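# Two robots open a locker's spring-pinned drop-down gate

## Task

Get the locker's drop-down front gate open; it is latched by a spring pin at each of its top corners. The gate must settle in its open position by itself, with neither robot holding it there at the end, and afterwards both robots must release it and back away. If either robot topples or finishes leaning, the task fails.

## Robot and tools

ROBOTS. Two identical Hello Robot Stretch 4 units, r1 and r2. Each has an omni-wheel base, a lift that rides up a mast, an arm that telescopes straight ahead, a three-joint wrist (yaw, pitch, roll) and a two-finger gripper. Each carries four cameras: <name>_head_camera, <name>_head_left_camera, <name>_head_right_camera and <name>_wrist_camera. A robot stands about 1.6 m tall, and no part of its base rim is more than 0.23 m from its base origin.

FRAMES. Each robot reports everything in its own base frame: origin on the floor below the base centre, x ahead, y to the left, z up. The odometry frame is where the base frame sat when the scene began. hand_pose is the spot between the fingers, 0.015 m short of the fingertips, expressed in the base frame; with all wrist joints at 0 its axes line up with the base frame, and its printed value may be slightly wrong. Since the two robots use separate frames, only images, lidar_m and wrist_depth_mm reveal where one robot is relative to the other. Camera calibration lines give K, distortion and T_world_to_cam (4x4, metres), where "world" is the base frame of the robot carrying that camera; actual cameras can deviate a little, and arm-mounted cameras more so.

execute_actions. Argument "actions" is a list holding one action or nothing (empty just reports state and images). The action is an object keyed by "r1" and/or "r2". Per robot you may give:
- "base": exactly one of {"translate_m": d} (drive straight, forward positive, -2 to 2 m), {"strafe_m": d} (sideways, left positive, -2 to 2 m) or {"rotate_rad": d} (spin in place, counter-clockwise from above positive, -3.2 to 3.2 rad). These are offsets counted from where the base last measured itself in the most recent state report.
- "joints": absolute targets by name: lift_m 0 to 1.2 m; arm_m 0 to 0.55 m (extension); wrist_yaw_rad -1.134 to 4.276 (0 points ahead, positive turns left, 3.14 tucked back, beyond 3.4 the arm may block it); wrist_pitch_rad -1.117 to 4.259 (0 level, 1.57 pointing down); wrist_roll_rad -1.117 to 4.259 (0 puts the fingers at equal height, positive turns the gripper clockwise viewed from behind); gripper_m 0 to 0.08 m (finger gap). Done tolerances: lift and arm ±0.004, yaw and roll ±0.02, pitch ±0.05, gripper ±0.002. Joint targets outside range are clipped and reported; other bad values or unknown keys reject the whole call.
- "pace": "slow", "default", "fast" or "max" (base up to 0.1/0.3/0.4/0.6 m/s and 1/2/3/4 rad/s; a raised lift lowers these caps, to 0.3 m/s and 1 rad/s at lift 1.2).
- "contact_limits": {"arm_m": value 0 to 0.75}, how hard the arm may push before halting; 0.5 if omitted.
- "end_of_arm": "enable_torque", sent alone, re-powers wrist or gripper motors that shut off.
All motions in one action start at once. Anything omitted may keep pushing toward an earlier target. "cameras" picks which images return (null or ["all"] for all, [] for none). To unfold the wrist at scene start, send lift_m 0.4 with wrist_yaw_rad 0.

OTHER TOOLS. wait {"seconds": 0 to 10} lets the scene run with no new command and returns state and images. zoom_image {"camera", "region": [x0, y0, x1, y1]} enlarges part of that camera's latest full image, pixels from top-left, at most 504 by 504. finished_scene {"scene": n} closes the current scene for good and reports success; do it only once the gate rests open untouched and both robots are clear.

RESULT LINES. base_status and joint_status describe how each commanded motion ended: "done" (for the base, wheels turned the commanded amount even if slipping); "off_target" (stopped short, may still push); "contact_stop_at_<key>" (hit something; that part goes slack and can sink or roll); "limit_stop_at_<name>" (built-in limit, e.g. tilt over 6 degrees makes lift, arm and wheels slack and unresponsive until the lean eases; own_body means the joint nearly hit the robot itself, often with pitch below -0.2 plus strong roll); "torque_fault" (a wrist or gripper motor overloaded and went limp until enable_torque). After a stop, the old target is dropped. A reported stop also cancels the rest of that reply's calls. on_its_own lists uncommanded things; its "held at" gives the held target, not the position. lidar_m: 12 distances in metres from the base origin, 30-degree sectors starting straight ahead and going counter-clockwise (4th left, 7th behind, 10th right); "-" means nothing seen or closer than 0.25 m; it sees the other robot but not itself, and may miss glass and thin legs. wrist_depth_mm: 7x7 grid of median depths, 100 to 2000 mm, from top-left. base_odometry counts wheel turns; heading -3.142 to 3.142, left positive; if turned_by_wheels and turned_by_imu differ by more than about 0.1 rad, a bump or slip occurred. base_tilt in degrees, forward and right positive, with a fixed offset up to about 1.5. motor_effort is percent of maximum, positive toward larger joint values, bracketed number is the peak; wheel motors positive means turning right.

GRIPPER. Command a gap smaller than the object to squeeze; once the fingers meet it they aim only slightly further. "off_target" after closing means something is held. Gripper effort staying beyond roughly 50 shuts the motor off and may drop the load.

CAUTIONS. Never let the robots press into each other; once bases touch, even millimetres more is a hard press that ends the run, and there is no status line for robot contact. Identical commands can move the two robots up to about 3 cm apart per metre. Avoid steady hard pushes or pulls, especially with the gripper high or a high contact limit, and avoid driving with over 1 kg held and arm_m above 0.2: both can tip a robot. Pressing the gripper into things with base or arm moves causes wrist torque faults. Avoid slamming the gate, drops and hard hits.

Each tool is called as name(argument=value, ...) on one line, values as JSON.

## Session

execute_actions(actions=[])

Scene clock: 0.00 s.
r1.base_odometry: x=+0.000 y=+0.000 heading=+0.000 (m, m, rad; r1's odometry frame)
r1.turned_by_wheels: +0.000 (rad since the last result)
r1.turned_by_imu: +0.000 (rad since the last result)
r1.base_tilt: forward=-0.5 right=-0.3 (deg)
r1.lidar_m: 1.48 1.21 1.23 1.33 2.25 1.77 1.75 3.48 3.47 2.32 1.89 1.88
r1.base_status: not commanded
r1.joint_positions: lift_m=+0.212 arm_m=-0.002 wrist_yaw_rad=+3.042 wrist_pitch_rad=+0.006 wrist_roll_rad=+0.013 gripper_m=+0.040
r1.joint_status: not commanded
r1.motor_effort: lift_m=+19 arm_m=+0 wrist_yaw_rad=+0 wrist_pitch_rad=-7 wrist_roll_rad=+0 gripper_m=-1 wheel_0=-1 wheel_1=+0 wheel_2=+0 (%)
r1.hand_pose: x=-0.0339 y=+0.1081 z=+0.3894 quat_wxyz=(+0.050, -0.003, +0.007, +0.999) (m; r1's base frame)
r1.wrist_depth_mm: - 144 - - - - - / - 123 174 - - - - / - 134 196 - 1921 - - / 148 153 - - - - - / 878 1983 1983 1983 1983 1983 1983 / 603 1160 113 1008 159 1255 1160 / 221 - - - - - -
r2.base_odometry: x=+0.000 y=+0.000 heading=+0.000 (m, m, rad; r2's odometry frame)
r2.turned_by_wheels: +0.000 (rad since the last result)
r2.turned_by_imu: +0.000 (rad since the last result)
r2.base_tilt: forward=+0.4 right=+0.2 (deg)
r2.lidar_m: 1.36 1.83 4.28 2.06 2.01 3.39 3.48 2.53 2.39 2.10 1.44 1.31
r2.base_status: not commanded
r2.joint_positions: lift_m=+0.250 arm_m=+0.000 wrist_yaw_rad=+3.095 wrist_pitch_rad=-0.009 wrist_roll_rad=-0.004 gripper_m=+0.040
r2.joint_status: not commanded
r2.motor_effort: lift_m=+20 arm_m=-1 wrist_yaw_rad=+0 wrist_pitch_rad=-7 wrist_roll_rad=-2 gripper_m=+1 wheel_0=+0 wheel_1=+0 wheel_2=+0 (%)
r2.hand_pose: x=-0.0372 y=+0.0972 z=+0.4300 quat_wxyz=(+0.023, +0.005, -0.002, +1.000) (m; r2's base frame)
r2.wrist_depth_mm: 148 148 - - - - - / - 146 - - - - - / - 124 190 - - - - / 105 138 200 - - - - / 139 149 - - - - - / - - - - - - - / 1308 1397 143 1366 146 1397 1397
pictures: r1_head_camera, r1_head_left_camera, r1_head_right_camera, r1_wrist_camera, r2_head_camera, r2_head_left_camera, r2_head_right_camera, r2_wrist_camera
Images, in order (width x height): r1_head_camera 420x560, r1_head_left_camera 420x672, r1_head_right_camera 420x672, r1_wrist_camera 616x392, r2_head_camera 420x560, r2_head_left_camera 420x672, r2_head_right_camera 420x672, r2_wrist_camera 616x392.

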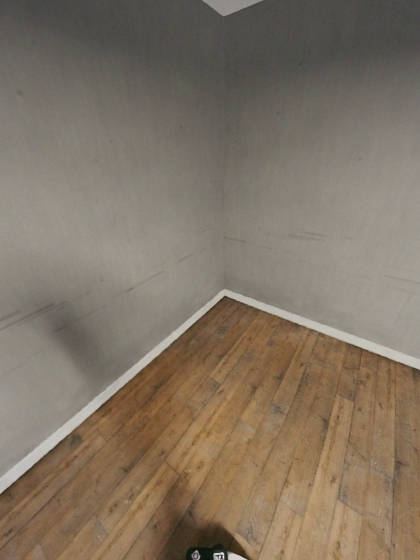

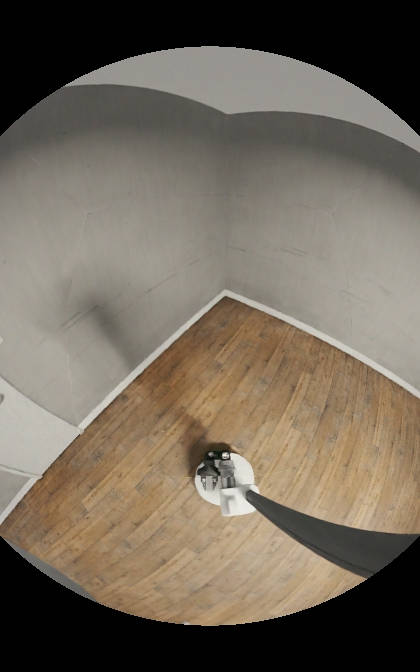

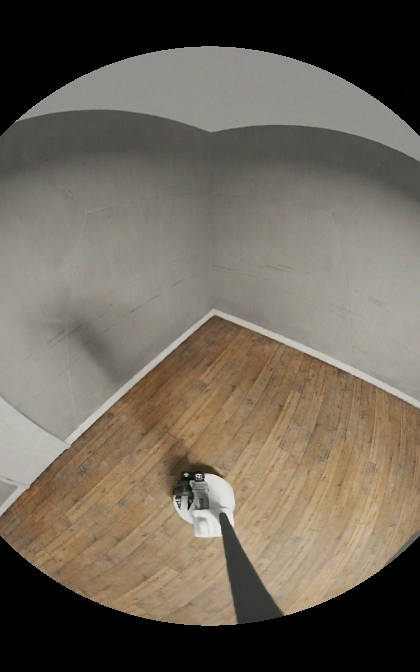

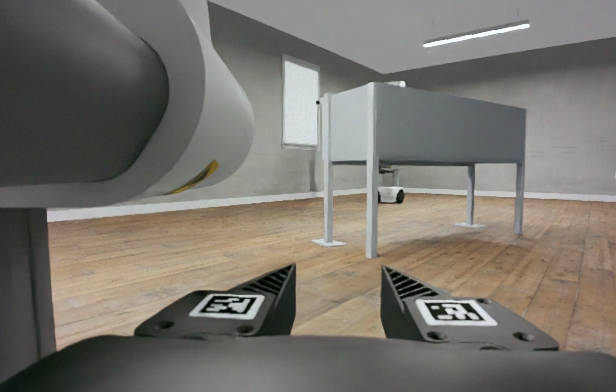

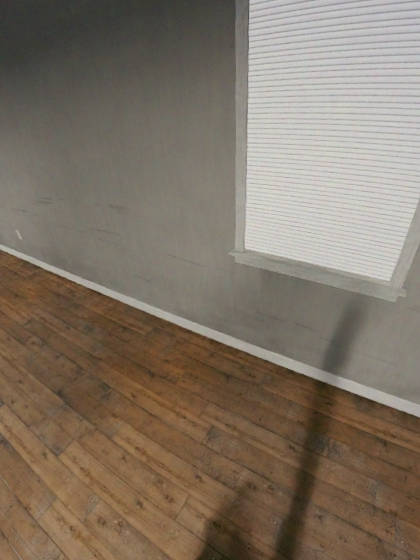

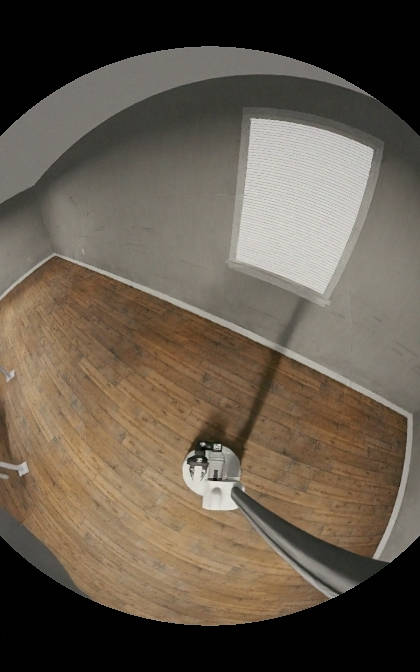

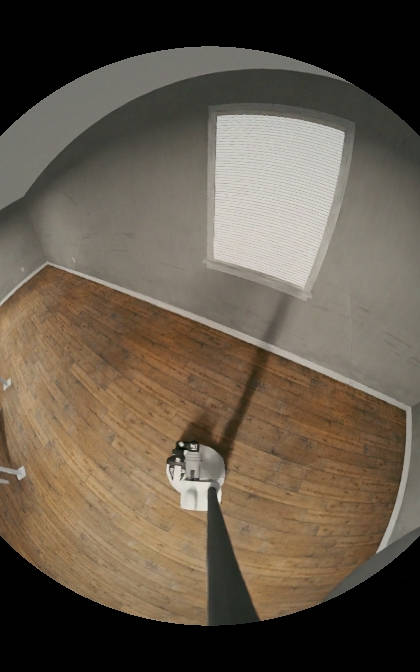

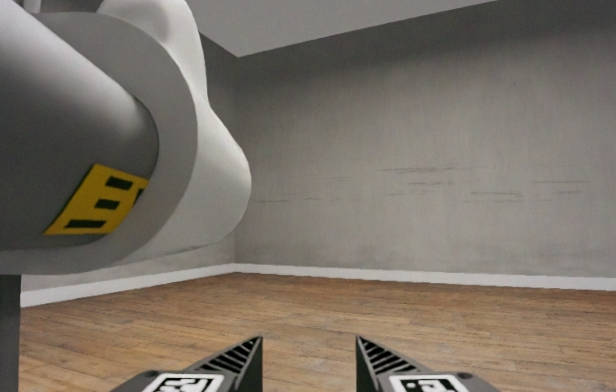

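execute_actions(actions=[{"r1":{"base":{"rotate_rad":3.0},"joints":{"lift_m":0.75,"wrist_yaw_rad":0},"pace":"fast"},"r2":{"base":{"rotate_rad":1.8},"joints":{"lift_m":0.75,"wrist_yaw_rad":0},"pace":"fast"}}], cameras=["r1_head_camera","r2_head_camera","r1_wrist_camera","r2_wrist_camera"])

zoom_image(camera="r2_head_camera", region=[60,100,360,330])

Scene clock: 2.57 s.
r1.base_odometry: x=+0.000 y=+0.000 heading=+3.000 (m, m, rad; r1's odometry frame)
r1.turned_by_wheels: +3.000 (rad since the last result)
r1.turned_by_imu: +2.936 (rad since the last result)
r1.base_tilt: forward=-0.5 right=-0.2 (deg)
r1.lidar_m: 1.72 3.58 3.50 2.64 1.97 1.92 1.71 1.23 1.20 1.30 1.81 2.04
r1.base_status: done
r1.joint_positions: lift_m=+0.750 arm_m=-0.002 wrist_yaw_rad=+0.000 wrist_pitch_rad=+0.006 wrist_roll_rad=+0.013 gripper_m=+0.040
r1.joint_status: all done
r1.motor_effort: lift_m=+22(23) arm_m=-1(0) wrist_yaw_rad=+1(9) wrist_pitch_rad=-8(9) wrist_roll_rad=+1(1) gripper_m=-2(3) wheel_0=+0(7) wheel_1=+0(6) wheel_2=+1(9) (%)
r1.hand_pose: x=+0.3817 y=-0.0873 z=+0.9268 quat_wxyz=(+1.000, +0.007, +0.003, +0.000) (m; r1's base frame)
r1.wrist_depth_mm: - - - - - - - / - - - - - - - / - - - - - - - / - - - - 1708 - - / - - - 1921 1576 - - / - - 113 1921 158 - - / 1921 - - - - - -
r2.base_odometry: x=+0.000 y=+0.000 heading=+1.800 (m, m, rad; r2's odometry frame)
r2.turned_by_wheels: +1.800 (rad since the last result)
r2.turned_by_imu: +1.791 (rad since the last result)
r2.base_tilt: forward=+0.5 right=+0.3 (deg)
r2.lidar_m: 2.01 3.41 3.40 2.94 2.39 2.38 1.69 1.35 1.33 1.48 2.35 2.63
r2.base_status: done
r2.joint_positions: lift_m=+0.750 arm_m=+0.000 wrist_yaw_rad=+0.001 wrist_pitch_rad=-0.009 wrist_roll_rad=-0.004 gripper_m=+0.040
r2.joint_status: all done
r2.motor_effort: lift_m=+22(24) arm_m=-1(1) wrist_yaw_rad=-2(8) wrist_pitch_rad=-7(7) wrist_roll_rad=-2(2) gripper_m=+1(0) wheel_0=-1(8) wheel_1=+1(10) wheel_2=+1(8) (%)
r2.hand_pose: x=+0.3839 y=-0.0873 z=+0.9299 quat_wxyz=(+1.000, -0.002, -0.005, +0.000) (m; r2's base frame)
r2.wrist_depth_mm: - - - - - - - / - - - - - - - / - - - - - - - / - - - - - - - / - - - 1983 - - - / - - - 1983 - - - / - - 143 - 146 - -
pictures: r1_head_camera, r1_wrist_camera, r2_head_camera, r2_wrist_camera
camera_calibration (this result's frames):
r1_wrist_camera: T_world_to_cam=[[0.0717708, -0.997003, -0.0288723, -0.0779678], [-0.0755596, 0.0234291, -0.996866, 1.00512], [0.994555, 0.0737274, -0.0736516, -0.151482], [0, 0, 0, 1]] pos_world=[0.2322, -0.0901149, 0.988566]
r2_wrist_camera: T_world_to_cam=[[-0.00677529, -0.999394, 0.0341406, -0.120204], [0.0921831, -0.0346203, -0.99514, 0.957545], [0.995719, -0.00359517, 0.0923618, -0.320965], [0, 0, 0, 1]] pos_world=[0.230508, -0.0881342, 0.98664]
Images, in order (width x height): r1_head_camera 420x560, r1_wrist_camera 616x392, r2_head_camera 420x560, r2_wrist_camera 616x392.

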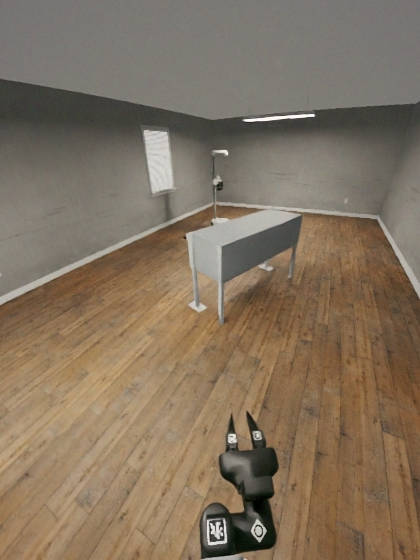

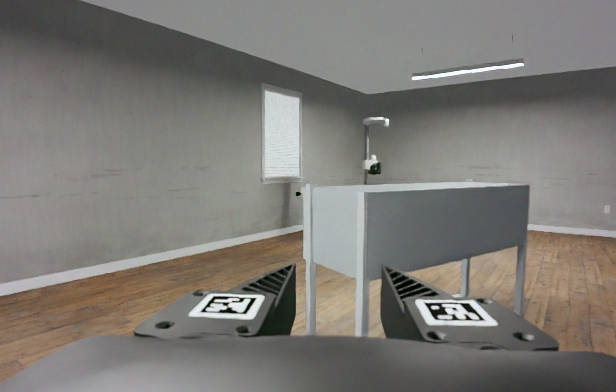

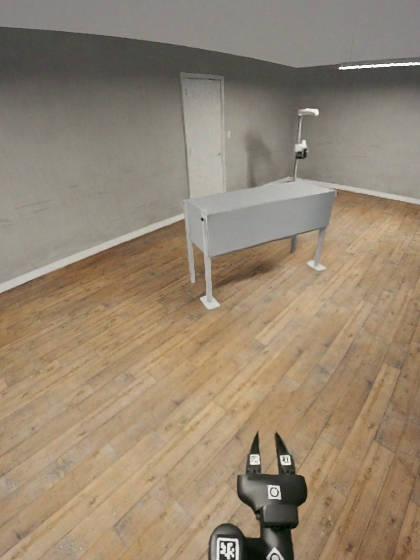

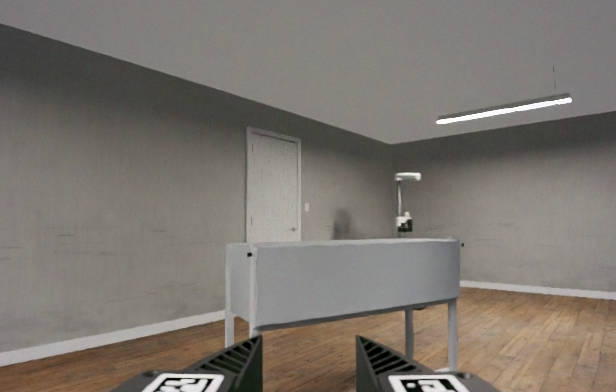

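Region (60, 100, 360, 330) of r2_head_camera's 420x560 image, scaled by 1.680, with more detail than that image has; it fills the top 386 rows of this view, and the rest is white.

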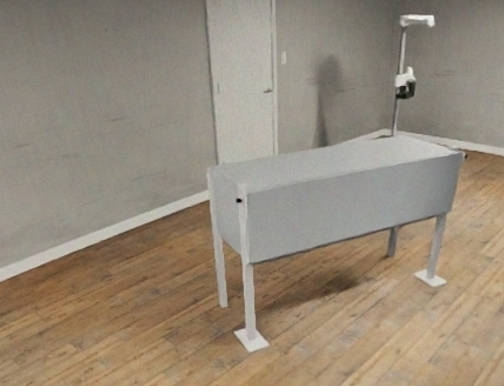

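execute_actions(actions=[{"r1":{"base":{"rotate_rad":-0.9},"joints":{"lift_m":0.63,"gripper_m":0.08},"pace":"fast"},"r2":{"base":{"rotate_rad":-1.06},"joints":{"lift_m":0.63,"gripper_m":0.08},"pace":"fast"}}], cameras=[])

execute_actions(actions=[{"r1":{"base":{"strafe_m":1.71},"pace":"fast"},"r2":{"base":{"strafe_m":1.99},"pace":"fast"}}], cameras=["r1_head_camera","r2_head_camera","r1_wrist_camera","r2_wrist_camera"])

Scene clock: 4.60 s.
r1.base_odometry: x=+0.000 y=+0.000 heading=+2.100 (m, m, rad; r1's odometry frame)
r1.turned_by_wheels: -0.900 (rad since the last result)
r1.turned_by_imu: -0.882 (rad since the last result)
r1.base_tilt: forward=-0.6 right=-0.2 (deg)
r1.lidar_m: 2.24 1.71 1.73 3.53 3.49 2.31 1.88 1.88 1.48 1.23 1.20 1.34
r1.base_status: done
r1.joint_positions: lift_m=+0.630 arm_m=-0.002 wrist_yaw_rad=+0.000 wrist_pitch_rad=+0.006 wrist_roll_rad=+0.013 gripper_m=+0.080
r1.joint_status: all done
r1.motor_effort: lift_m=+16(20) arm_m=-1(1) wrist_yaw_rad=+1(1) wrist_pitch_rad=-8(8) wrist_roll_rad=+1(0) gripper_m=+0(0) wheel_0=-1(6) wheel_1=-1(7) wheel_2=-1(7) (%)
r1.hand_pose: x=+0.3817 y=-0.0874 z=+0.8073 quat_wxyz=(+1.000, +0.007, +0.003, +0.000) (m; r1's base frame)
r1.wrist_depth_mm: - - - - - 1464 1118 / - - - - - 1464 1138 / - - - - - 1464 1160 / 1618 - - - - 1464 1138 / - - - - - 1464 1138 / - 112 137 - - 126 1138 / 1661 - - - - - -
r2.base_odometry: x=+0.000 y=+0.000 heading=+0.740 (m, m, rad; r2's odometry frame)
r2.turned_by_wheels: -1.060 (rad since the last result)
r2.turned_by_imu: -1.056 (rad since the last result)
r2.base_tilt: forward=+0.5 right=+0.2 (deg)
r2.lidar_m: 2.30 2.62 2.00 3.40 3.39 2.97 2.39 2.38 1.70 1.33 1.31 1.47
r2.base_status: done
r2.joint_positions: lift_m=+0.630 arm_m=+0.000 wrist_yaw_rad=+0.000 wrist_pitch_rad=-0.009 wrist_roll_rad=-0.004 gripper_m=+0.080
r2.joint_status: all done
r2.motor_effort: lift_m=+17(19) arm_m=-2(2) wrist_yaw_rad=-1(2) wrist_pitch_rad=-7(7) wrist_roll_rad=-2(2) gripper_m=+2(2) wheel_0=+1(4) wheel_1=+0(6) wheel_2=+0(5) (%)
r2.hand_pose: x=+0.3839 y=-0.0874 z=+0.8104 quat_wxyz=(+1.000, -0.002, -0.005, +0.000) (m; r2's base frame)
r2.wrist_depth_mm: - - - - - 1576 1255 / - - - - - 1576 1255 / - - - - - 1537 1229 / - - - - - 1576 1229 / - - - - - 1537 1229 / - - - - - 1537 1229 / - - - - - 1366 1229
pictures: none
No camera images: the call's "cameras" was empty. Leave "cameras" out to get every camera's image.

Scene clock: 10.83 s.
r1.base_odometry: x=-1.476 y=-0.863 heading=+2.100 (m, m, rad; r1's odometry frame)
r1.turned_by_wheels: +0.000 (rad since the last result)
r1.turned_by_imu: -0.001 (rad since the last result)
r1.base_tilt: forward=-0.5 right=-0.3 (deg)
r1.lidar_m: 1.19 4.35 2.29 1.91 1.89 2.12 2.47 2.45 2.72 2.85 2.80 1.25
r1.base_status: done
r1.joint_positions: lift_m=+0.630 arm_m=-0.002 wrist_yaw_rad=+0.000 wrist_pitch_rad=+0.006 wrist_roll_rad=+0.013 gripper_m=+0.080
r1.joint_status: not commanded
r1.motor_effort: lift_m=+16(16) arm_m=-1(0) wrist_yaw_rad=+2(0) wrist_pitch_rad=-8(8) wrist_roll_rad=+0(0) gripper_m=+0(1) wheel_0=+1(10) wheel_1=-1(9) wheel_2=+0(1) (%)
r1.hand_pose: x=+0.3817 y=-0.0874 z=+0.8072 quat_wxyz=(+1.000, +0.007, +0.003, +0.000) (m; r1's base frame)
r1.wrist_depth_mm: - - - - - - - / - - - - - - - / - - - - - - - / - - - 1025 1008 1008 - / - - - 1025 1025 - - / - 112 137 - - 126 - / 1661 - - - - - -
r2.base_odometry: x=-1.342 y=+1.469 heading=+0.740 (m, m, rad; r2's odometry frame)
r2.turned_by_wheels: +0.000 (rad since the last result)
r2.turned_by_imu: +0.005 (rad since the last result)
r2.base_tilt: forward=+0.6 right=+0.4 (deg)
r2.lidar_m: 0.78 0.84 1.89 1.53 1.52 1.69 2.66 3.10 3.40 3.23 3.21 3.53
r2.base_status: done
r2.joint_positions: lift_m=+0.630 arm_m=+0.000 wrist_yaw_rad=+0.000 wrist_pitch_rad=-0.009 wrist_roll_rad=-0.004 gripper_m=+0.080
r2.joint_status: not commanded
r2.motor_effort: lift_m=+17(17) arm_m=-1(1) wrist_yaw_rad=+0(0) wrist_pitch_rad=-7(7) wrist_roll_rad=-2(3) gripper_m=+2(2) wheel_0=+1(11) wheel_1=+1(9) wheel_2=+1(0) (%)
r2.hand_pose: x=+0.3839 y=-0.0874 z=+0.8104 quat_wxyz=(+1.000, -0.002, -0.005, +0.000) (m; r2's base frame)
r2.wrist_depth_mm: - - - - - - - / - - - - - - - / - - - - - - - / - - - - - - - / - 603 597 597 - - - / - 591 597 585 - - - / - 585 585 585 580 - -
pictures: r1_head_camera, r1_wrist_camera, r2_head_camera, r2_wrist_camera
camera_calibration (this result's frames):
r1_wrist_camera: T_world_to_cam=[[0.0713712, -0.997032, -0.0288718, -0.0813521], [-0.0755476, 0.023459, -0.996866, 0.885973], [0.994585, 0.0733287, -0.073649, -0.160299], [0, 0, 0, 1]] pos_world=[0.23217, -0.0901402, 0.869042]
r2_wrist_camera: T_world_to_cam=[[-0.00742437, -0.999389, 0.0341413, -0.116011], [0.0921655, -0.0346808, -0.99514, 0.838567], [0.995716, -0.00424163, 0.0923667, -0.309934], [0, 0, 0, 1]] pos_world=[0.230458, -0.0881726, 0.867079]
Images, in order (width x height): r1_head_camera 420x560, r1_wrist_camera 616x392, r2_head_camera 420x560, r2_wrist_camera 616x392.

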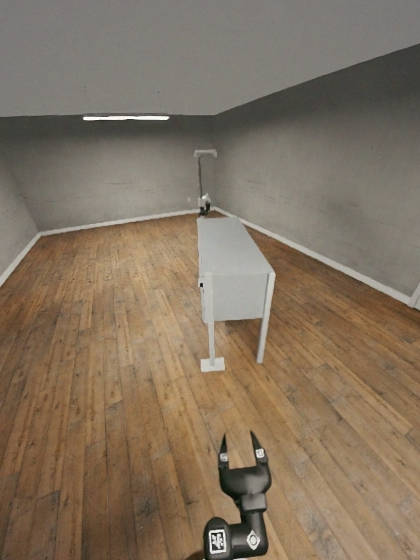

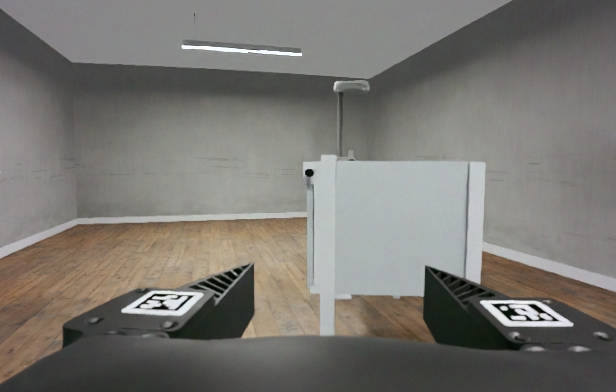

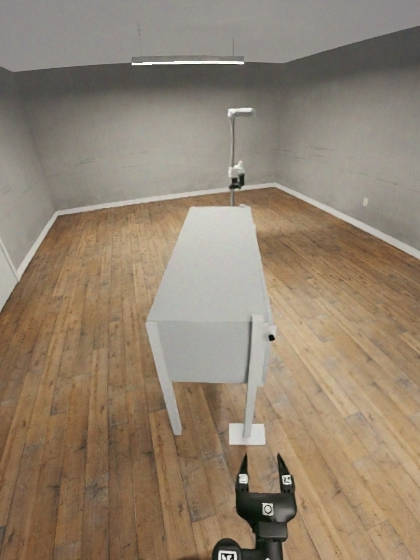

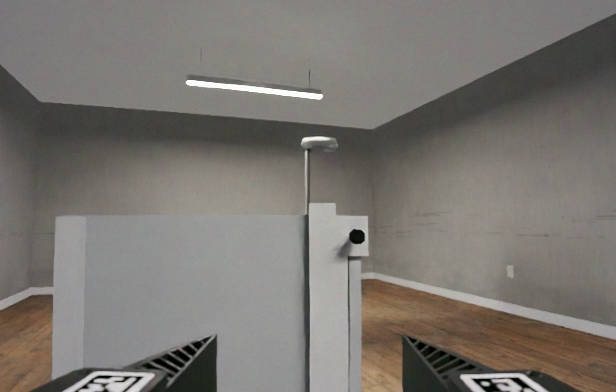

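execute_actions(actions=[{"r1":{"base":{"strafe_m":0.065},"joints":{"lift_m":0.68,"arm_m":0.2}},"r2":{"base":{"strafe_m":-0.07},"joints":{"lift_m":0.677,"arm_m":0.2}}}], cameras=[])

execute_actions(actions=[{"r1":{"base":{"translate_m":0.42}}}], cameras=["r1_head_camera","r2_head_camera","r1_wrist_camera","r2_wrist_camera"])

Scene clock: 12.63 s.
r1.base_odometry: x=-1.532 y=-0.896 heading=+2.100 (m, m, rad; r1's odometry frame)
r1.turned_by_wheels: +0.000 (rad since the last result)
r1.turned_by_imu: +0.000 (rad since the last result)
r1.base_tilt: forward=-0.6 right=-0.2 (deg)
r1.lidar_m: 1.21 4.21 2.21 1.85 1.82 2.01 2.46 2.46 2.80 2.92 2.88 1.27
r1.base_status: done
r1.joint_positions: lift_m=+0.680 arm_m=+0.199 wrist_yaw_rad=+0.000 wrist_pitch_rad=+0.006 wrist_roll_rad=+0.013 gripper_m=+0.080
r1.joint_status: all done
r1.motor_effort: lift_m=+22(23) arm_m=+7(6) wrist_yaw_rad=-1(2) wrist_pitch_rad=-9(8) wrist_roll_rad=+1(0) gripper_m=+0(0) wheel_0=+1(9) wheel_1=-2(6) wheel_2=+0(1) (%)
r1.hand_pose: x=+0.5824 y=-0.0874 z=+0.8567 quat_wxyz=(+1.000, +0.007, +0.003, +0.000) (m; r1's base frame)
r1.wrist_depth_mm: - - - - - - - / - - - - - - - / - - - - - - - / - - - - 820 798 - / - - - - 820 798 - / - 112 137 - 831 126 - / 1708 - - - - - -
r2.base_odometry: x=-1.295 y=+1.418 heading=+0.740 (m, m, rad; r2's odometry frame)
r2.turned_by_wheels: +0.000 (rad since the last result)
r2.turned_by_imu: -0.001 (rad since the last result)
r2.base_tilt: forward=+0.5 right=+0.3 (deg)
r2.lidar_m: 0.78 0.84 1.97 1.61 1.59 1.76 2.77 3.06 3.39 3.15 3.10 3.47
r2.base_status: done
r2.joint_positions: lift_m=+0.677 arm_m=+0.199 wrist_yaw_rad=+0.000 wrist_pitch_rad=-0.009 wrist_roll_rad=-0.004 gripper_m=+0.080
r2.joint_status: all done
r2.motor_effort: lift_m=+23(22) arm_m=+5(5) wrist_yaw_rad=+0(1) wrist_pitch_rad=-7(7) wrist_roll_rad=-2(2) gripper_m=+2(2) wheel_0=-1(7) wheel_1=+0(8) wheel_2=+1(2) (%)
r2.hand_pose: x=+0.5827 y=-0.0874 z=+0.8569 quat_wxyz=(+1.000, -0.002, -0.005, +0.000) (m; r2's base frame)
r2.wrist_depth_mm: - - - - - - - / - - - - - - - / - - - - - - - / - - - - - - - / 404 410 399 759 - - - / 399 397 397 379 - - - / 394 392 373 1060 - - -
pictures: none
No camera images: the call's "cameras" was empty. Leave "cameras" out to get every camera's image.

Scene clock: 15.53 s.
r1.base_odometry: x=-1.744 y=-0.533 heading=+2.100 (m, m, rad; r1's odometry frame)
r1.turned_by_wheels: +0.000 (rad since the last result)
r1.turned_by_imu: -0.001 (rad since the last result)
r1.base_tilt: forward=-0.5 right=-0.3 (deg)
r1.lidar_m: 0.77 4.58 2.41 1.98 1.95 2.23 2.87 2.88 3.19 2.75 2.75 0.83
r1.base_status: done
r1.joint_positions: lift_m=+0.680 arm_m=+0.199 wrist_yaw_rad=+0.000 wrist_pitch_rad=+0.006 wrist_roll_rad=+0.013 gripper_m=+0.080
r1.joint_status: not commanded
r1.motor_effort: lift_m=+21(22) arm_m=+6(7) wrist_yaw_rad=+0(1) wrist_pitch_rad=-8(7) wrist_roll_rad=+1(1) gripper_m=+0(0) wheel_0=+0(5) wheel_1=+0(6) wheel_2=+0(7) (%)
r1.hand_pose: x=+0.5824 y=-0.0874 z=+0.8568 quat_wxyz=(+1.000, +0.007, +0.003, +0.000) (m; r1's base frame)
r1.wrist_depth_mm: - - - - - - - / - - - - - - - / - - - - - - - / - - - - 397 394 392 / - - - - 397 394 387 / - 112 137 - 394 126 389 / 1756 - - - - - -
r2.base_odometry: x=-1.295 y=+1.418 heading=+0.740 (m, m, rad; r2's odometry frame)
r2.turned_by_wheels: +0.000 (rad since the last result)
r2.turned_by_imu: -0.001 (rad since the last result)
r2.base_tilt: forward=+0.4 right=+0.3 (deg)
r2.lidar_m: 0.77 0.85 2.00 1.61 1.59 1.76 2.77 3.07 3.37 3.12 3.13 3.48
r2.base_status: not commanded
r2.joint_positions: lift_m=+0.677 arm_m=+0.199 wrist_yaw_rad=+0.000 wrist_pitch_rad=-0.009 wrist_roll_rad=-0.004 gripper_m=+0.080
r2.joint_status: not commanded
r2.motor_effort: lift_m=+23(23) arm_m=+5(5) wrist_yaw_rad=-1(1) wrist_pitch_rad=-7(7) wrist_roll_rad=-2(2) gripper_m=+2(2) wheel_0=-1(1) wheel_1=+0(0) wheel_2=+1(1) (%)
r2.hand_pose: x=+0.5827 y=-0.0874 z=+0.8569 quat_wxyz=(+1.000, -0.002, -0.005, +0.000) (m; r2's base frame)
r2.wrist_depth_mm: - - - - - - - / - - - - - - - / - - - - - - - / - - - - - - - / 407 410 402 759 - - - / 399 397 394 379 - - - / 394 394 373 1078 - - -
pictures: r1_head_camera, r1_wrist_camera, r2_head_camera, r2_wrist_camera
camera_calibration (this result's frames):
r1_wrist_camera: T_world_to_cam=[[0.0715534, -0.997019, -0.0288661, -0.0943168], [-0.0754749, 0.0234452, -0.996872, 0.950517], [0.994577, 0.0735082, -0.0735724, -0.356313], [0, 0, 0, 1]] pos_world=[0.43287, -0.0901288, 0.918606]
r2_wrist_camera: T_world_to_cam=[[-0.007327, -0.99939, 0.0341408, -0.116159], [0.0922169, -0.0346715, -0.995135, 0.866525], [0.995712, -0.004143, 0.0924147, -0.512263], [0, 0, 0, 1]] pos_world=[0.429307, -0.0881668, 0.913615]
Images, in order (width x height): r1_head_camera 420x560, r1_wrist_camera 616x392, r2_head_camera 420x560, r2_wrist_camera 616x392.

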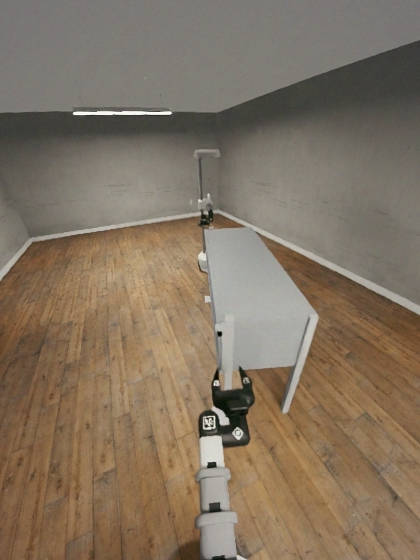

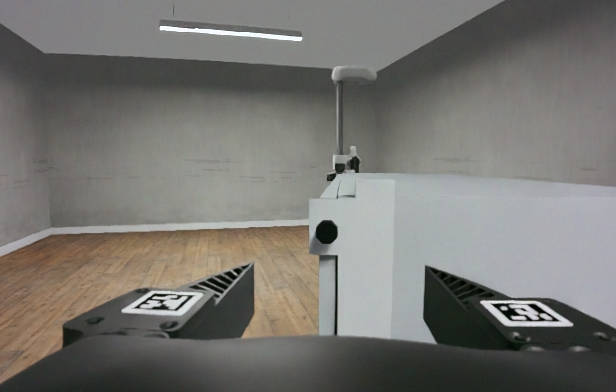

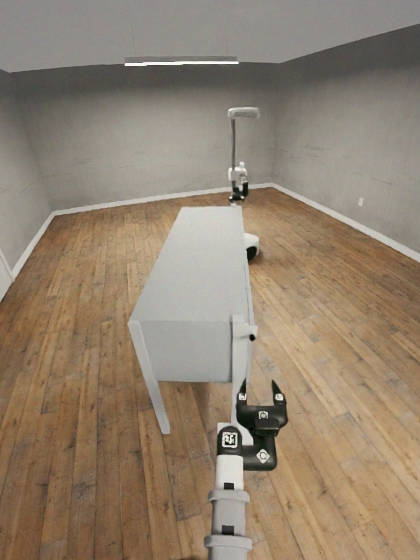

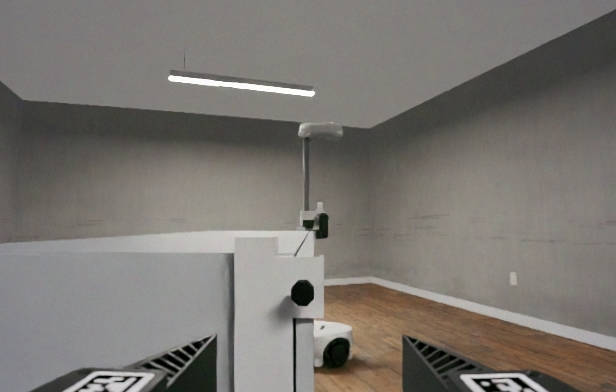

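execute_actions(actions=[{"r1":{"base":{"strafe_m":0.009},"joints":{"lift_m":0.685,"arm_m":0.33}},"r2":{"base":{"strafe_m":0.004},"joints":{"lift_m":0.68,"arm_m":0.33}}}], cameras=["r1_head_camera","r2_head_camera","r1_wrist_camera","r2_wrist_camera"])

Scene clock: 17.07 s.
r1.base_odometry: x=-1.752 y=-0.538 heading=+2.100 (m, m, rad; r1's odometry frame)
r1.turned_by_wheels: +0.000 (rad since the last result)
r1.turned_by_imu: +0.000 (rad since the last result)
r1.base_tilt: forward=-0.5 right=-0.2 (deg)
r1.lidar_m: 0.79 4.53 2.38 1.97 1.95 2.22 2.89 2.85 3.20 2.73 2.73 0.83
r1.base_status: done
r1.joint_positions: lift_m=+0.685 arm_m=+0.329 wrist_yaw_rad=+0.000 wrist_pitch_rad=+0.006 wrist_roll_rad=+0.013 gripper_m=+0.080
r1.joint_status: all done
r1.motor_effort: lift_m=+22(22) arm_m=+6(10) wrist_yaw_rad=+1(0) wrist_pitch_rad=-9(7) wrist_roll_rad=+0(1) gripper_m=+0(1) wheel_0=+1(5) wheel_1=-1(5) wheel_2=-1(0) (%)
r1.hand_pose: x=+0.7124 y=-0.0874 z=+0.8617 quat_wxyz=(+1.000, +0.007, +0.003, +0.000) (m; r1's base frame)
r1.wrist_depth_mm: - - - - - - - / - - - - - - - / - - - - - - - / - - - - 319 442 445 / - - - 259 254 265 260 / - 112 137 - 257 125 263 / 1756 - - - - - -
r2.base_odometry: x=-1.298 y=+1.421 heading=+0.741 (m, m, rad; r2's odometry frame)
r2.turned_by_wheels: +0.000 (rad since the last result)
r2.turned_by_imu: +0.000 (rad since the last result)
r2.base_tilt: forward=+0.5 right=+0.3 (deg)
r2.lidar_m: 0.79 0.84 1.98 1.61 1.59 1.76 2.78 3.06 3.38 3.15 3.13 3.48
r2.base_status: done
r2.joint_positions: lift_m=+0.680 arm_m=+0.329 wrist_yaw_rad=+0.000 wrist_pitch_rad=-0.009 wrist_roll_rad=-0.004 gripper_m=+0.080
r2.joint_status: all done
r2.motor_effort: lift_m=+22(23) arm_m=+5(4) wrist_yaw_rad=-1(0) wrist_pitch_rad=-7(7) wrist_roll_rad=-3(2) gripper_m=+2(2) wheel_0=+1(6) wheel_1=+1(3) wheel_2=+0(0) (%)
r2.hand_pose: x=+0.7127 y=-0.0874 z=+0.8600 quat_wxyz=(+1.000, -0.002, -0.005, +0.000) (m; r2's base frame)
r2.wrist_depth_mm: - - - - - - - / - - - - - - - / - - - - - - - / - - - - - - - / 433 445 317 1983 - - - / 270 268 251 249 - - - / 266 266 246 247 - - -
pictures: r1_head_camera, r1_wrist_camera, r2_head_camera, r2_wrist_camera
camera_calibration (this result's frames):
r1_wrist_camera: T_world_to_cam=[[0.0715493, -0.997019, -0.0288671, -0.10347], [-0.0754855, 0.0234458, -0.996871, 0.965261], [0.994577, 0.0735045, -0.073583, -0.485196], [0, 0, 0, 1]] pos_world=[0.562831, -0.0901291, 0.923552]
r2_wrist_camera: T_world_to_cam=[[-0.00731793, -0.99939, 0.0341408, -0.115314], [0.0922127, -0.0346707, -0.995136, 0.857544], [0.995712, -0.00413411, 0.0924102, -0.641984], [0, 0, 0, 1]] pos_world=[0.559311, -0.0881662, 0.916636]
Images, in order (width x height): r1_head_camera 420x560, r1_wrist_camera 616x392, r2_head_camera 420x560, r2_wrist_camera 616x392.

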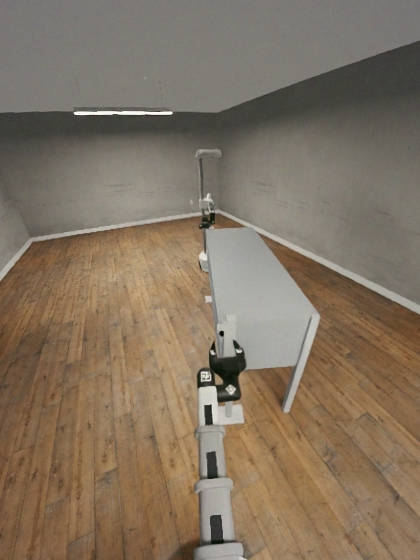

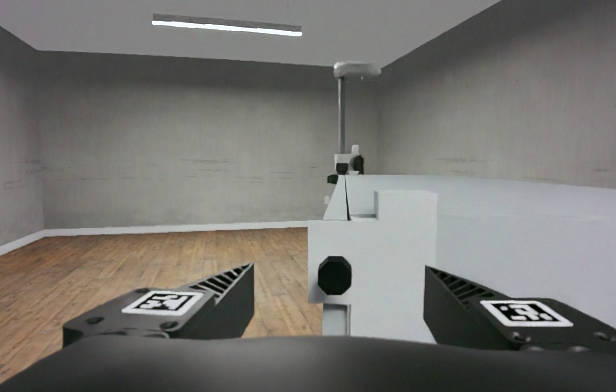

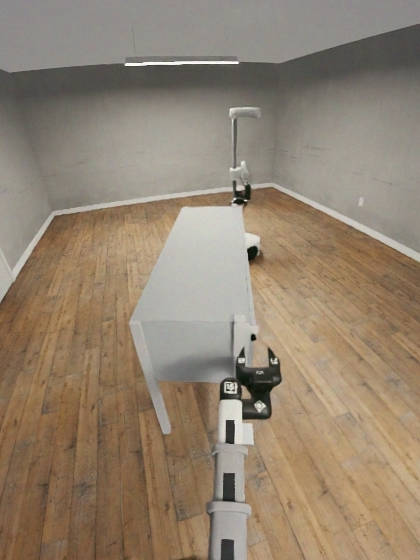

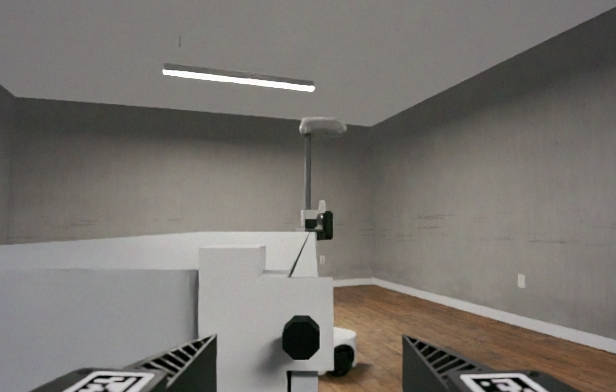

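execute_actions(actions=[{"r1":{"joints":{"arm_m":0.405},"contact_limits":{"arm_m":0.15}},"r2":{"base":{"strafe_m":0.005},"joints":{"arm_m":0.40},"contact_limits":{"arm_m":0.15}}}], cameras=["r1_wrist_camera","r2_wrist_camera"])

execute_actions(actions=[{"r1":{"joints":{"gripper_m":0.01}},"r2":{"joints":{"gripper_m":0.01}}}], cameras=[])

execute_actions(actions=[{"r1":{"joints":{"arm_m":0.37},"pace":"slow"},"r2":{"joints":{"arm_m":0.365},"pace":"slow"}}], cameras=["r1_head_camera","r1_wrist_camera","r2_wrist_camera"])

Scene clock: 18.33 s.
r1.base_odometry: x=-1.752 y=-0.538 heading=+2.100 (m, m, rad; r1's odometry frame)
r1.turned_by_wheels: +0.000 (rad since the last result)
r1.turned_by_imu: +0.000 (rad since the last result)
r1.base_tilt: forward=-0.5 right=-0.2 (deg)
r1.lidar_m: 0.77 4.52 2.37 1.96 1.95 2.19 2.90 2.87 3.22 2.71 2.74 0.85
r1.base_status: not commanded
r1.joint_positions: lift_m=+0.685 arm_m=+0.404 wrist_yaw_rad=+0.000 wrist_pitch_rad=+0.006 wrist_roll_rad=+0.013 gripper_m=+0.080
r1.joint_status: all done
r1.motor_effort: lift_m=+22(22) arm_m=+7(11) wrist_yaw_rad=+0(2) wrist_pitch_rad=-6(7) wrist_roll_rad=+0(0) gripper_m=-1(1) wheel_0=+1(1) wheel_1=-1(1) wheel_2=-1(1) (%)
r1.contact_limits: arm_m 0.15
r1.hand_pose: x=+0.7874 y=-0.0874 z=+0.8617 quat_wxyz=(+1.000, +0.007, +0.003, +0.000) (m; r1's base frame)
r1.wrist_depth_mm: - - - - - - - / - - - - - - - / - - - - - - - / - - - - 439 442 445 / - - - 221 179 190 190 / - 112 137 184 180 126 - / 1756 - - - - - -
r2.base_odometry: x=-1.301 y=+1.424 heading=+0.741 (m, m, rad; r2's odometry frame)
r2.turned_by_wheels: +0.000 (rad since the last result)
r2.turned_by_imu: +0.000 (rad since the last result)
r2.base_tilt: forward=+0.5 right=+0.3 (deg)
r2.lidar_m: 0.78 0.85 1.99 1.59 1.59 1.75 2.75 3.08 3.37 3.16 3.14 3.47
r2.base_status: done
r2.joint_positions: lift_m=+0.680 arm_m=+0.399 wrist_yaw_rad=+0.000 wrist_pitch_rad=-0.009 wrist_roll_rad=-0.004 gripper_m=+0.080
r2.joint_status: all done
r2.motor_effort: lift_m=+22(22) arm_m=+5(4) wrist_yaw_rad=-1(0) wrist_pitch_rad=-7(7) wrist_roll_rad=-3(3) gripper_m=+3(2) wheel_0=+0(6) wheel_1=+0(9) wheel_2=+0(0) (%)
r2.contact_limits: arm_m 0.15
r2.hand_pose: x=+0.7827 y=-0.0874 z=+0.8600 quat_wxyz=(+1.000, -0.002, -0.005, +0.000) (m; r2's base frame)
r2.wrist_depth_mm: - - - - - - - / - - - - - - - / - - - - - - - / - - - - - - - / 433 442 218 1537 - - - / 199 199 180 179 - - - / 198 196 177 177 - - -
pictures: r1_wrist_camera, r2_wrist_camera
camera_calibration (this result's frames):
r1_wrist_camera: T_world_to_cam=[[0.0715374, -0.99702, -0.0288669, -0.108832], [-0.075482, 0.0234467, -0.996871, 0.970923], [0.994578, 0.0734925, -0.0735798, -0.559821], [0, 0, 0, 1]] pos_world=[0.637858, -0.0901298, 0.923552]
r2_wrist_camera: T_world_to_cam=[[-0.00739193, -0.99939, 0.0341408, -0.11476], [0.0922171, -0.0346775, -0.995135, 0.851087], [0.995711, -0.00420761, 0.0924171, -0.711686], [0, 0, 0, 1]] pos_world=[0.629301, -0.0881706, 0.916636]
Images, in order (width x height): r1_wrist_camera 616x392, r2_wrist_camera 616x392.

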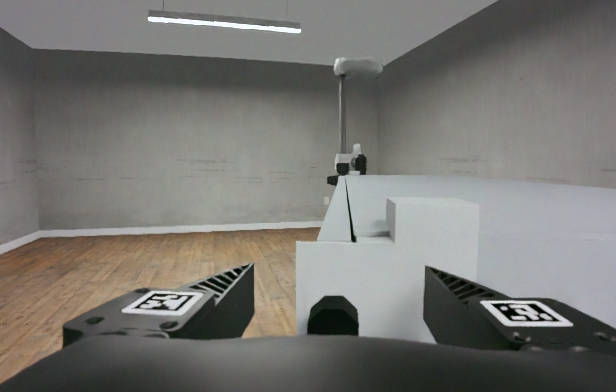

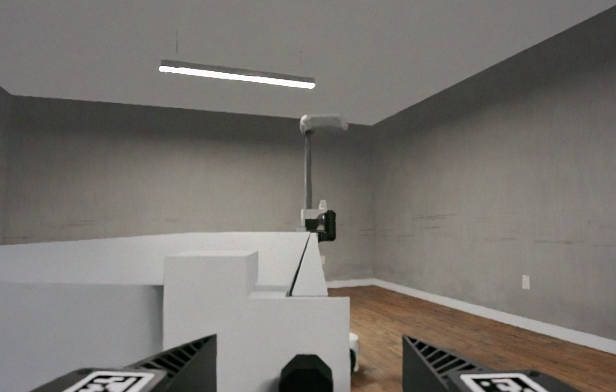

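Scene clock: 19.63 s.
r1.base_odometry: x=-1.752 y=-0.538 heading=+2.100 (m, m, rad; r1's odometry frame)
r1.turned_by_wheels: +0.000 (rad since the last result)
r1.turned_by_imu: +0.000 (rad since the last result)
r1.base_tilt: forward=-0.5 right=-0.2 (deg)
r1.lidar_m: 0.79 4.52 2.35 1.96 1.94 2.21 2.87 2.87 3.20 2.74 2.73 0.84
r1.base_status: not commanded
r1.joint_positions: lift_m=+0.685 arm_m=+0.404 wrist_yaw_rad=+0.001 wrist_pitch_rad=+0.006 wrist_roll_rad=+0.014 gripper_m=+0.019
r1.joint_status: gripper_m off_target (ended at +0.019, target +0.010)
r1.on_its_own: gripper_m is held at +0.015, not at your +0.010, by its contact guard: the fingers met something
r1.motor_effort: lift_m=+22(22) arm_m=+7(7) wrist_yaw_rad=-5(4) wrist_pitch_rad=-6(7) wrist_roll_rad=-3(1) gripper_m=-36(36) wheel_0=+2(2) wheel_1=+0(1) wheel_2=+0(1) (%)
r1.hand_pose: x=+0.7875 y=-0.0871 z=+0.8617 quat_wxyz=(+1.000, +0.007, +0.003, +0.001) (m; r1's base frame)
r1.wrist_depth_mm: - - - - - - - / - - - - - - - / - - - - - - - / - - - - 439 439 439 / - - - 221 179 190 189 / - - - 146 115 193 191 / 1756 - - - - - -
r2.base_odometry: x=-1.301 y=+1.424 heading=+0.741 (m, m, rad; r2's odometry frame)
r2.turned_by_wheels: +0.000 (rad since the last result)
r2.turned_by_imu: +0.000 (rad since the last result)
r2.base_tilt: forward=+0.5 right=+0.3 (deg)
r2.lidar_m: 0.81 0.86 1.96 1.60 1.58 1.76 2.77 3.07 3.39 3.16 3.14 3.46
r2.base_status: not commanded
r2.joint_positions: lift_m=+0.680 arm_m=+0.399 wrist_yaw_rad=+0.001 wrist_pitch_rad=-0.009 wrist_roll_rad=-0.004 gripper_m=+0.019
r2.joint_status: gripper_m off_target (ended at +0.019, target +0.010)
r2.on_its_own: gripper_m is held at +0.015, not at your +0.010, by its contact guard: the fingers met something
r2.motor_effort: lift_m=+22(22) arm_m=+5(5) wrist_yaw_rad=-3(4) wrist_pitch_rad=-7(7) wrist_roll_rad=-2(3) gripper_m=-34(36) wheel_0=+0(0) wheel_1=+1(1) wheel_2=+0(0) (%)
r2.hand_pose: x=+0.7828 y=-0.0872 z=+0.8600 quat_wxyz=(+1.000, -0.002, -0.005, +0.000) (m; r2's base frame)
r2.wrist_depth_mm: - - - - - - - / - - - - - - - / - - - - - - - / - - - - - - - / 436 445 211 759 - - - / 200 199 180 179 - - - / 198 198 178 148 - - -
pictures: none
No camera images: the call's "cameras" was empty. Leave "cameras" out to get every camera's image.

Scene clock: 21.10 s.
r1.base_odometry: x=-1.752 y=-0.538 heading=+2.101 (m, m, rad; r1's odometry frame)
r1.turned_by_wheels: +0.001 (rad since the last result)
r1.turned_by_imu: -0.009 (rad since the last result)
r1.base_tilt: forward=-0.4 right=-0.2 (deg)
r1.lidar_m: 0.79 4.63 2.42 1.97 1.95 2.18 2.88 2.87 3.22 2.73 2.75 0.81
r1.base_status: not commanded
r1.joint_positions: lift_m=+0.685 arm_m=+0.373 wrist_yaw_rad=+0.013 wrist_pitch_rad=+0.005 wrist_roll_rad=+0.014 gripper_m=+0.018
r1.joint_status: all done
r1.on_its_own: gripper_m is held at +0.015, not at your +0.010, by its contact guard: the fingers met something; wrist_yaw_rad is at rest, and its effort (-37) is outside its rest range (-13 to +13)
r1.motor_effort: lift_m=+22(22) arm_m=-15(18) wrist_yaw_rad=-37(40) wrist_pitch_rad=-7(9) wrist_roll_rad=+0(1) gripper_m=-31(36) wheel_0=+0(5) wheel_1=-2(4) wheel_2=+13(15) (%)
r1.hand_pose: x=+0.7573 y=-0.0847 z=+0.8618 quat_wxyz=(+1.000, +0.007, +0.003, +0.006) (m; r1's base frame)
r1.wrist_depth_mm: - - - - - - - / - - - - - - - / - - - - - - - / - - - - 322 449 452 / - - 640 699 204 216 213 / - 351 415 167 113 219 216 / 252 - - - - - -
r2.base_odometry: x=-1.301 y=+1.424 heading=+0.741 (m, m, rad; r2's odometry frame)
r2.turned_by_wheels: +0.000 (rad since the last result)
r2.turned_by_imu: -0.004 (rad since the last result)
r2.base_tilt: forward=+0.6 right=+0.2 (deg)
r2.lidar_m: 0.81 0.85 1.99 1.60 1.59 1.75 2.75 3.08 3.37 3.13 3.14 0.84
r2.base_status: not commanded
r2.joint_positions: lift_m=+0.680 arm_m=+0.366 wrist_yaw_rad=+0.001 wrist_pitch_rad=-0.009 wrist_roll_rad=-0.004 gripper_m=+0.015
r2.joint_status: all done
r2.on_its_own: gripper_m is held at +0.015, not at your +0.010, by its contact guard: the fingers met something
r2.motor_effort: lift_m=+22(22) arm_m=-5(16) wrist_yaw_rad=-3(30) wrist_pitch_rad=-7(9) wrist_roll_rad=-3(3) gripper_m=-2(35) wheel_0=+0(7) wheel_1=+1(4) wheel_2=+0(11) (%)
r2.hand_pose: x=+0.7495 y=-0.0873 z=+0.8600 quat_wxyz=(+1.000, -0.002, -0.005, +0.000) (m; r2's base frame)
r2.wrist_depth_mm: - - - - - - - / - - - - - - - / - - - - - - - / - - - - - - - / 433 439 229 1618 - - - / 231 231 213 212 778 - - / 229 228 211 174 521 397 -
pictures: r1_head_camera, r1_wrist_camera, r2_wrist_camera
camera_calibration (this result's frames):
r1_wrist_camera: T_world_to_cam=[[0.083962, -0.996038, -0.0292904, -0.11299], [-0.0754931, 0.0229514, -0.996882, 0.968625], [0.993605, 0.0859115, -0.073267, -0.528565], [0, 0, 0, 1]] pos_world=[0.607796, -0.0893634, 0.92357]
r2_wrist_camera: T_world_to_cam=[[-0.00687398, -0.999402, 0.0338872, -0.115068], [0.0922416, -0.0343773, -0.995143, 0.854188], [0.995713, -0.00371478, 0.0924227, -0.678525], [0, 0, 0, 1]] pos_world=[0.596034, -0.0881548, 0.916649]
Images, in order (width x height): r1_head_camera 420x560, r1_wrist_camera 616x392, r2_wrist_camera 616x392.

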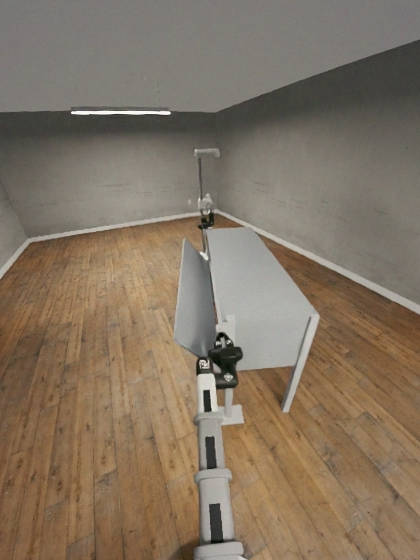

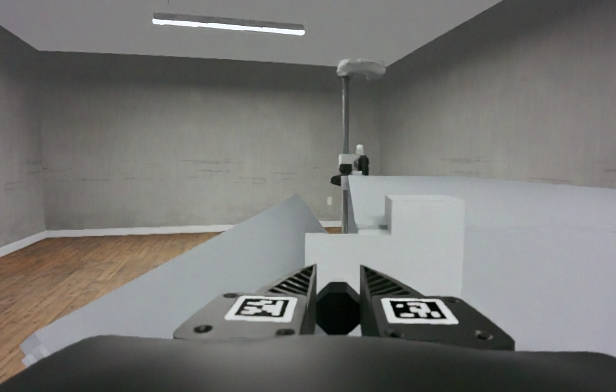

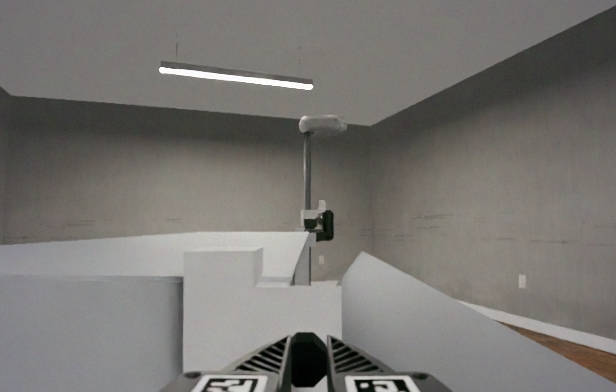

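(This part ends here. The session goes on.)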